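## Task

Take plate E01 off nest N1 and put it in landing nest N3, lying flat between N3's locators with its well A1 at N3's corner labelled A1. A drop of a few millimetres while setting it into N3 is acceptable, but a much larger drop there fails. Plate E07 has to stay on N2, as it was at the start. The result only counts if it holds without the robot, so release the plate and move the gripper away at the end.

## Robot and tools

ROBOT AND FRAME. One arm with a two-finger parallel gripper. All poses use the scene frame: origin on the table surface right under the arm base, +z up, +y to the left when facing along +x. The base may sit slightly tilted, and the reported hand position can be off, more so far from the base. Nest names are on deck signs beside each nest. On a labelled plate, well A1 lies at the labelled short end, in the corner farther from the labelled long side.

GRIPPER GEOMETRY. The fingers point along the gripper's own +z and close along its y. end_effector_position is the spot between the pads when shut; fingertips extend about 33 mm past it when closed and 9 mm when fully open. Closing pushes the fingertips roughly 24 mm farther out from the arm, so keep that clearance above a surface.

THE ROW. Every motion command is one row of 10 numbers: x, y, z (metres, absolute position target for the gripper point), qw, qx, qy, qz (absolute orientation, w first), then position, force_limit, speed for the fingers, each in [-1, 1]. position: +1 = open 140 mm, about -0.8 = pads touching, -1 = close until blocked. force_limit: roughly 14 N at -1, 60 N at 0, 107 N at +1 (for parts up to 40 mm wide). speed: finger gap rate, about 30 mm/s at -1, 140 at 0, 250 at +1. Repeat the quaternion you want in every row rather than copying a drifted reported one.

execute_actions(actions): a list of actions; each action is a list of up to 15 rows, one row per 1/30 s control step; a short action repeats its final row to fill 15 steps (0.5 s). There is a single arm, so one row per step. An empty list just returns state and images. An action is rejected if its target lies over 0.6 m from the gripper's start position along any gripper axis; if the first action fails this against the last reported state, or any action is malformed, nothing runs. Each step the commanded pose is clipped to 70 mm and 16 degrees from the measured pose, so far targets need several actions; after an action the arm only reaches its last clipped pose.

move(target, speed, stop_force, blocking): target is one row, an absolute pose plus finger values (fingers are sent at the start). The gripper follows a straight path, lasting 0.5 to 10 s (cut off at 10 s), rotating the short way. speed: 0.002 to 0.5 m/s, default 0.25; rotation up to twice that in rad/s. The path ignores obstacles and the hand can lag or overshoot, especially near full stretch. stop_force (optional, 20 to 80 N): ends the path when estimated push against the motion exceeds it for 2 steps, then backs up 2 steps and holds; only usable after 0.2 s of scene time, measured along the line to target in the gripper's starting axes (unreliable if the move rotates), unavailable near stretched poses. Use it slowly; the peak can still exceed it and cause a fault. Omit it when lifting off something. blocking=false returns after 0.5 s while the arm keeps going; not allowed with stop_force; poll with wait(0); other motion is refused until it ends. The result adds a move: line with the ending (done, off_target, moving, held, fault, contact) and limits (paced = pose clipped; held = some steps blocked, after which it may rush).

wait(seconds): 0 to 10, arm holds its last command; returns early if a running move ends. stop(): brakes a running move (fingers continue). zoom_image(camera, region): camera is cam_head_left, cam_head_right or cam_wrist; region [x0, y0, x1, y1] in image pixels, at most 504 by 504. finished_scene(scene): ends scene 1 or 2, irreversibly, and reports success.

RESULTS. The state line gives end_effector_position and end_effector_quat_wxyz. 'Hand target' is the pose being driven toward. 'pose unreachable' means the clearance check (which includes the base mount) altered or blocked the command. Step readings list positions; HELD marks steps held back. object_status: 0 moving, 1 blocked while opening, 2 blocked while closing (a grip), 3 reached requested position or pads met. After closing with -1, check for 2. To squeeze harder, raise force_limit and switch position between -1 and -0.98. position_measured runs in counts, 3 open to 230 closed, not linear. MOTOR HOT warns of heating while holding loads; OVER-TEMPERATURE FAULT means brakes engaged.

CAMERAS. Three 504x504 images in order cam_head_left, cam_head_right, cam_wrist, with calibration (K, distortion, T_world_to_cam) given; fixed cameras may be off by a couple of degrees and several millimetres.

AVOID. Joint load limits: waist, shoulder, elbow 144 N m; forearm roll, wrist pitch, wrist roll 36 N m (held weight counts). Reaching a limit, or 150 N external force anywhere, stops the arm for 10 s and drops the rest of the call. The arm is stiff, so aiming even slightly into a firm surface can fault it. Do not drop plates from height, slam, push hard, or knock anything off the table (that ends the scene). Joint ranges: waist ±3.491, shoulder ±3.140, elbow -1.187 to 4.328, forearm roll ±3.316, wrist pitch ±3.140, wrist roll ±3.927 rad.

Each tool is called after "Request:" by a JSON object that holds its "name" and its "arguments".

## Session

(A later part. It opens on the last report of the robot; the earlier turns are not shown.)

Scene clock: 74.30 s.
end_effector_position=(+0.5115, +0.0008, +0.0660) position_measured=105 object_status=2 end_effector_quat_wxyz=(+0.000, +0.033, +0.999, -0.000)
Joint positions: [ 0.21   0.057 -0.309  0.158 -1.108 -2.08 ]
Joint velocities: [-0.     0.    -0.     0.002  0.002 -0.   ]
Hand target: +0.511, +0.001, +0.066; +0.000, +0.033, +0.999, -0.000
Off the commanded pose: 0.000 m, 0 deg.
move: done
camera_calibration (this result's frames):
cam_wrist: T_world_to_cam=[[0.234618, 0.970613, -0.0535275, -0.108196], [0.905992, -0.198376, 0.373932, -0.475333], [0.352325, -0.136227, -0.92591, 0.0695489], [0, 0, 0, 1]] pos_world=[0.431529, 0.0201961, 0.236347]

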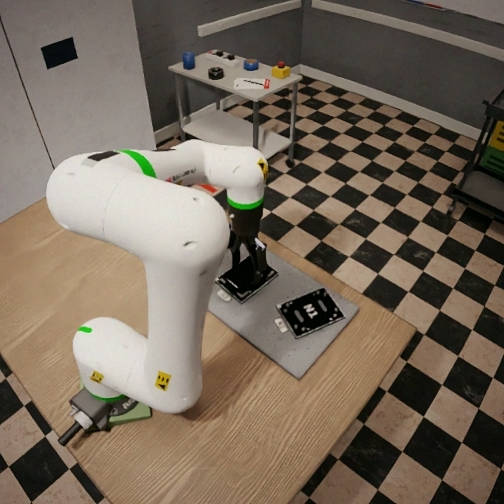

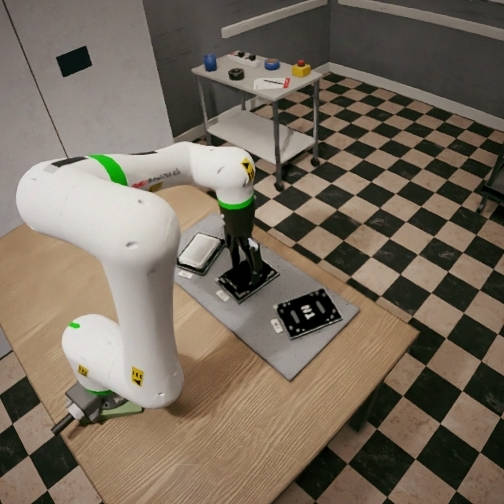

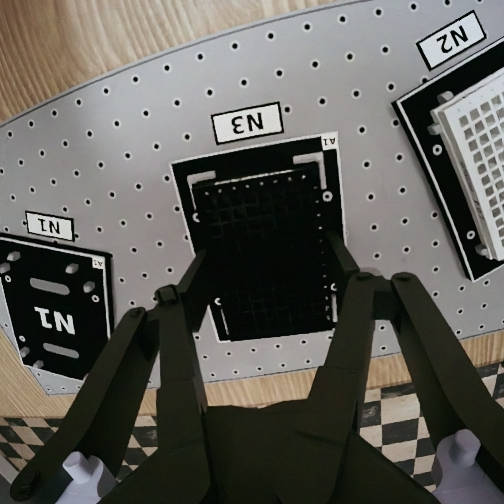

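Request:
{"name": "move", "arguments": {"target": [0.5114, 0.0008, 0.0565, 0, 0.0332, 0.99945, 0, -1, -0.3, -1], "speed": 0.004, "stop_force": 20}}

Request:
{"name": "zoom_image", "arguments": {"camera": "cam_wrist", "region": [150, 125, 380, 355]}}

Scene clock: 78.73 s.
end_effector_position=(+0.5115, +0.0008, +0.0565) position_measured=105 object_status=2 end_effector_quat_wxyz=(+0.000, +0.033, +0.999, -0.000)
Joint positions: [ 0.207  0.068 -0.321  0.159 -1.085 -2.081]
Joint velocities: [ 0.     0.     0.    -0.     0.001  0.   ]
Hand target: +0.511, +0.001, +0.056; +0.000, +0.033, +0.999, -0.000
Off the commanded pose: 0.000 m, 0 deg.
move: done
camera_calibration (this result's frames):
cam_wrist: T_world_to_cam=[[0.234619, 0.970613, -0.0535228, -0.108694], [0.905997, -0.198381, 0.373918, -0.471751], [0.352312, -0.13622, -0.925916, 0.0607496], [0, 0, 0, 1]] pos_world=[0.431504, 0.0201886, 0.226828]

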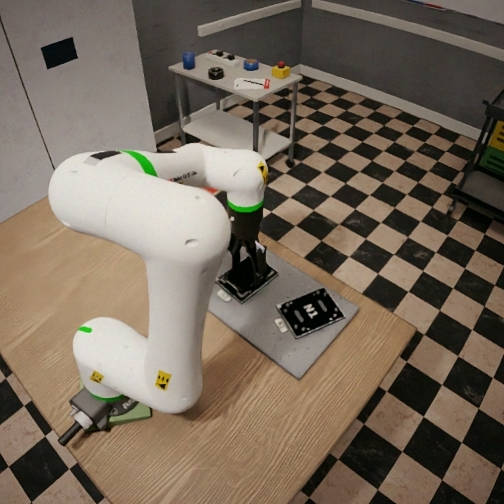

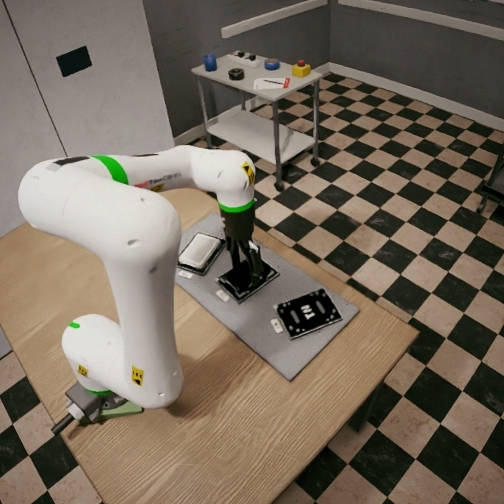

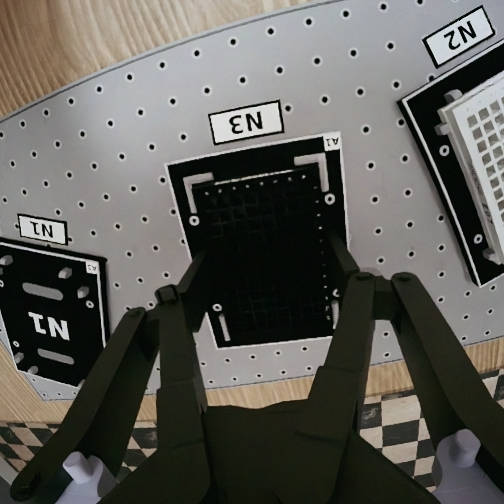

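Region (150, 125, 380, 355) of cam_wrist's 504x504 image, scaled by 2.191, with more detail than that image has.

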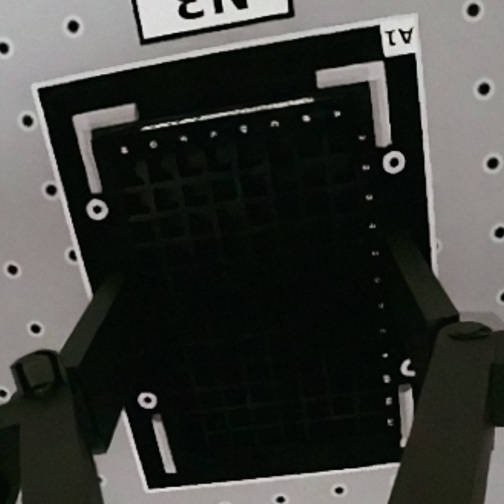

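The plate didn't shift in the hand, so it's inside. Release.

Request:
{"name": "move", "arguments": {"target": [0.5114, 0.0008, 0.0565, 0, 0.0332, 0.99945, 0, 0.4, -0.3, -0.5], "speed": 0.02}}

Request:
{"name": "move", "arguments": {"target": [0.58, -0.02, 0.2, 0, 0.0332, 0.99945, 0, 0.4, -0.3, -0.5], "speed": 0.15}}

Request:
{"name": "zoom_image", "arguments": {"camera": "cam_wrist", "region": [160, 40, 380, 260]}}

Scene clock: 81.73 s.
end_effector_position=(+0.5114, +0.0008, +0.0564) position_measured=78 object_status=3 end_effector_quat_wxyz=(-0.000, +0.033, +0.999, -0.000)
Joint positions: [ 0.207  0.068 -0.321  0.159 -1.085 -2.081]
Joint velocities: [-0.    -0.    -0.     0.001 -0.    -0.001]
Hand target: +0.511, +0.001, +0.056; -0.000, +0.033, +0.999, -0.000
Off the commanded pose: 0.000 m, 0 deg.
move: done
camera_calibration (this result's frames):
cam_wrist: T_world_to_cam=[[0.234594, 0.970615, -0.0535972, -0.108647], [0.906044, -0.198345, 0.373823, -0.471695], [0.352208, -0.136258, -0.92595, 0.060774], [0, 0, 0, 1]] pos_world=[0.43146, 0.0201767, 0.226781]

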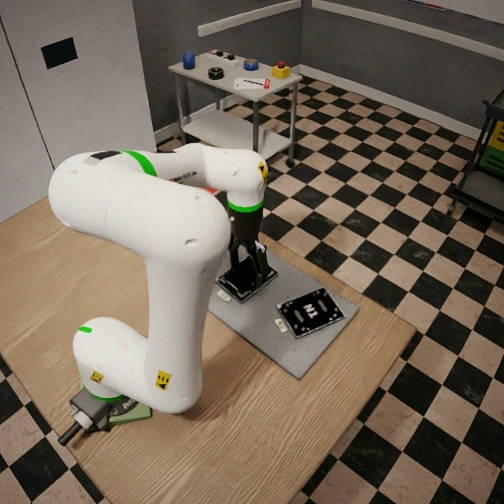

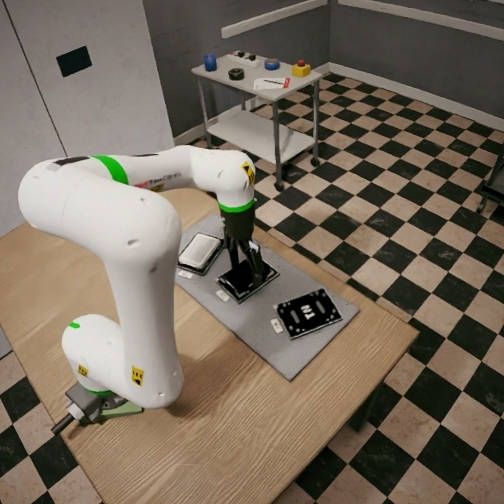

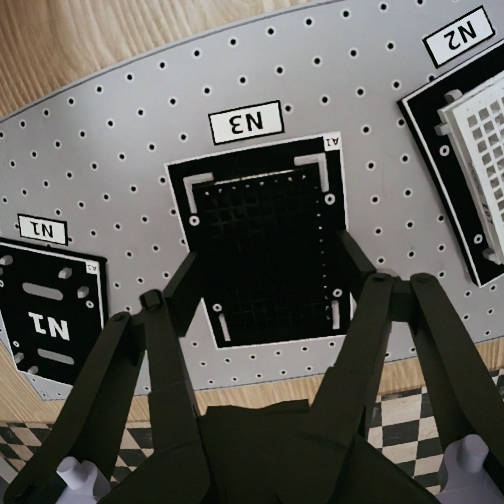

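Scene clock: 83.17 s.
end_effector_position=(+0.5791, -0.0205, +0.2003) position_measured=78 object_status=3 end_effector_quat_wxyz=(+0.000, +0.033, +0.999, -0.000)
Joint positions: [ 0.159  0.123  0.109  0.137 -1.449 -1.974]
Joint velocities: [-0.     0.001  0.002  0.    -0.002 -0.   ]
Hand target: +0.579, -0.020, +0.200; +0.000, +0.033, +0.999, -0.000
Off the commanded pose: 0.001 m, 0 deg.
move: done
camera_calibration (this result's frames):
cam_wrist: T_world_to_cam=[[0.234585, 0.970613, -0.0536736, -0.0961505], [0.905998, -0.198289, 0.373965, -0.591037], [0.352332, -0.136355, -0.925888, 0.167125], [0, 0, 0, 1]] pos_world=[0.49915, -0.00108275, 0.370605]

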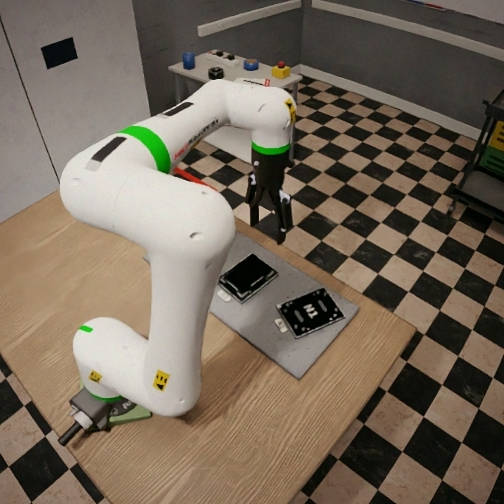

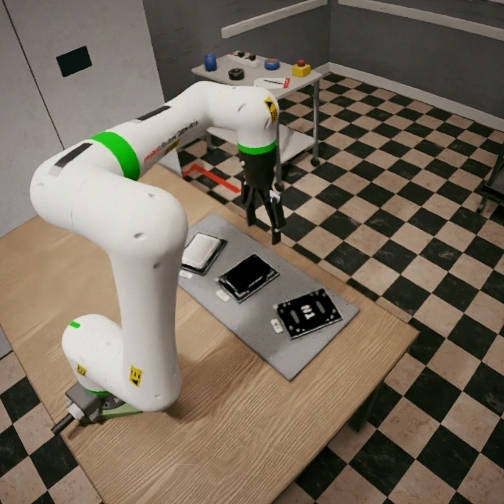

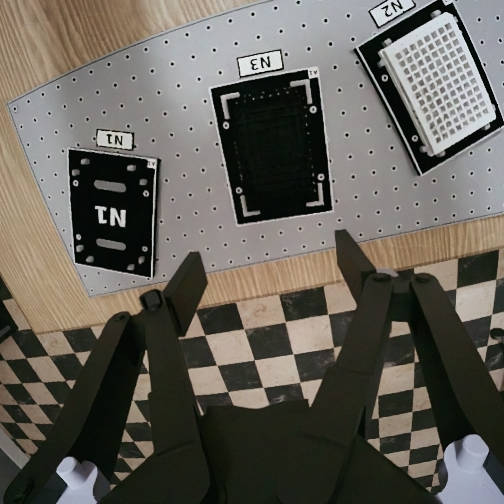

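Region (160, 40, 380, 260) of cam_wrist's 504x504 image, scaled by 2.291, with more detail than that image has.

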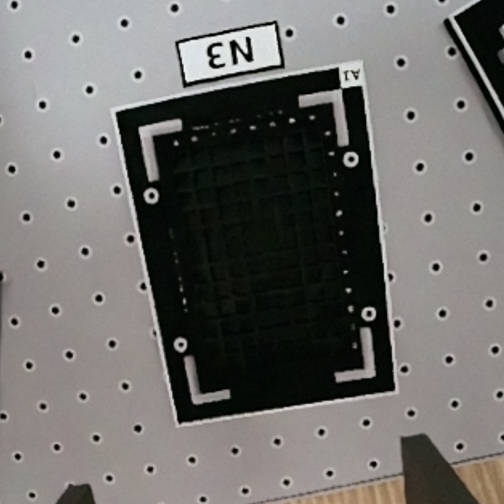

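Request:
{"name": "finished_scene", "arguments": {"scene": 1}}

The scene is finished: the task was done.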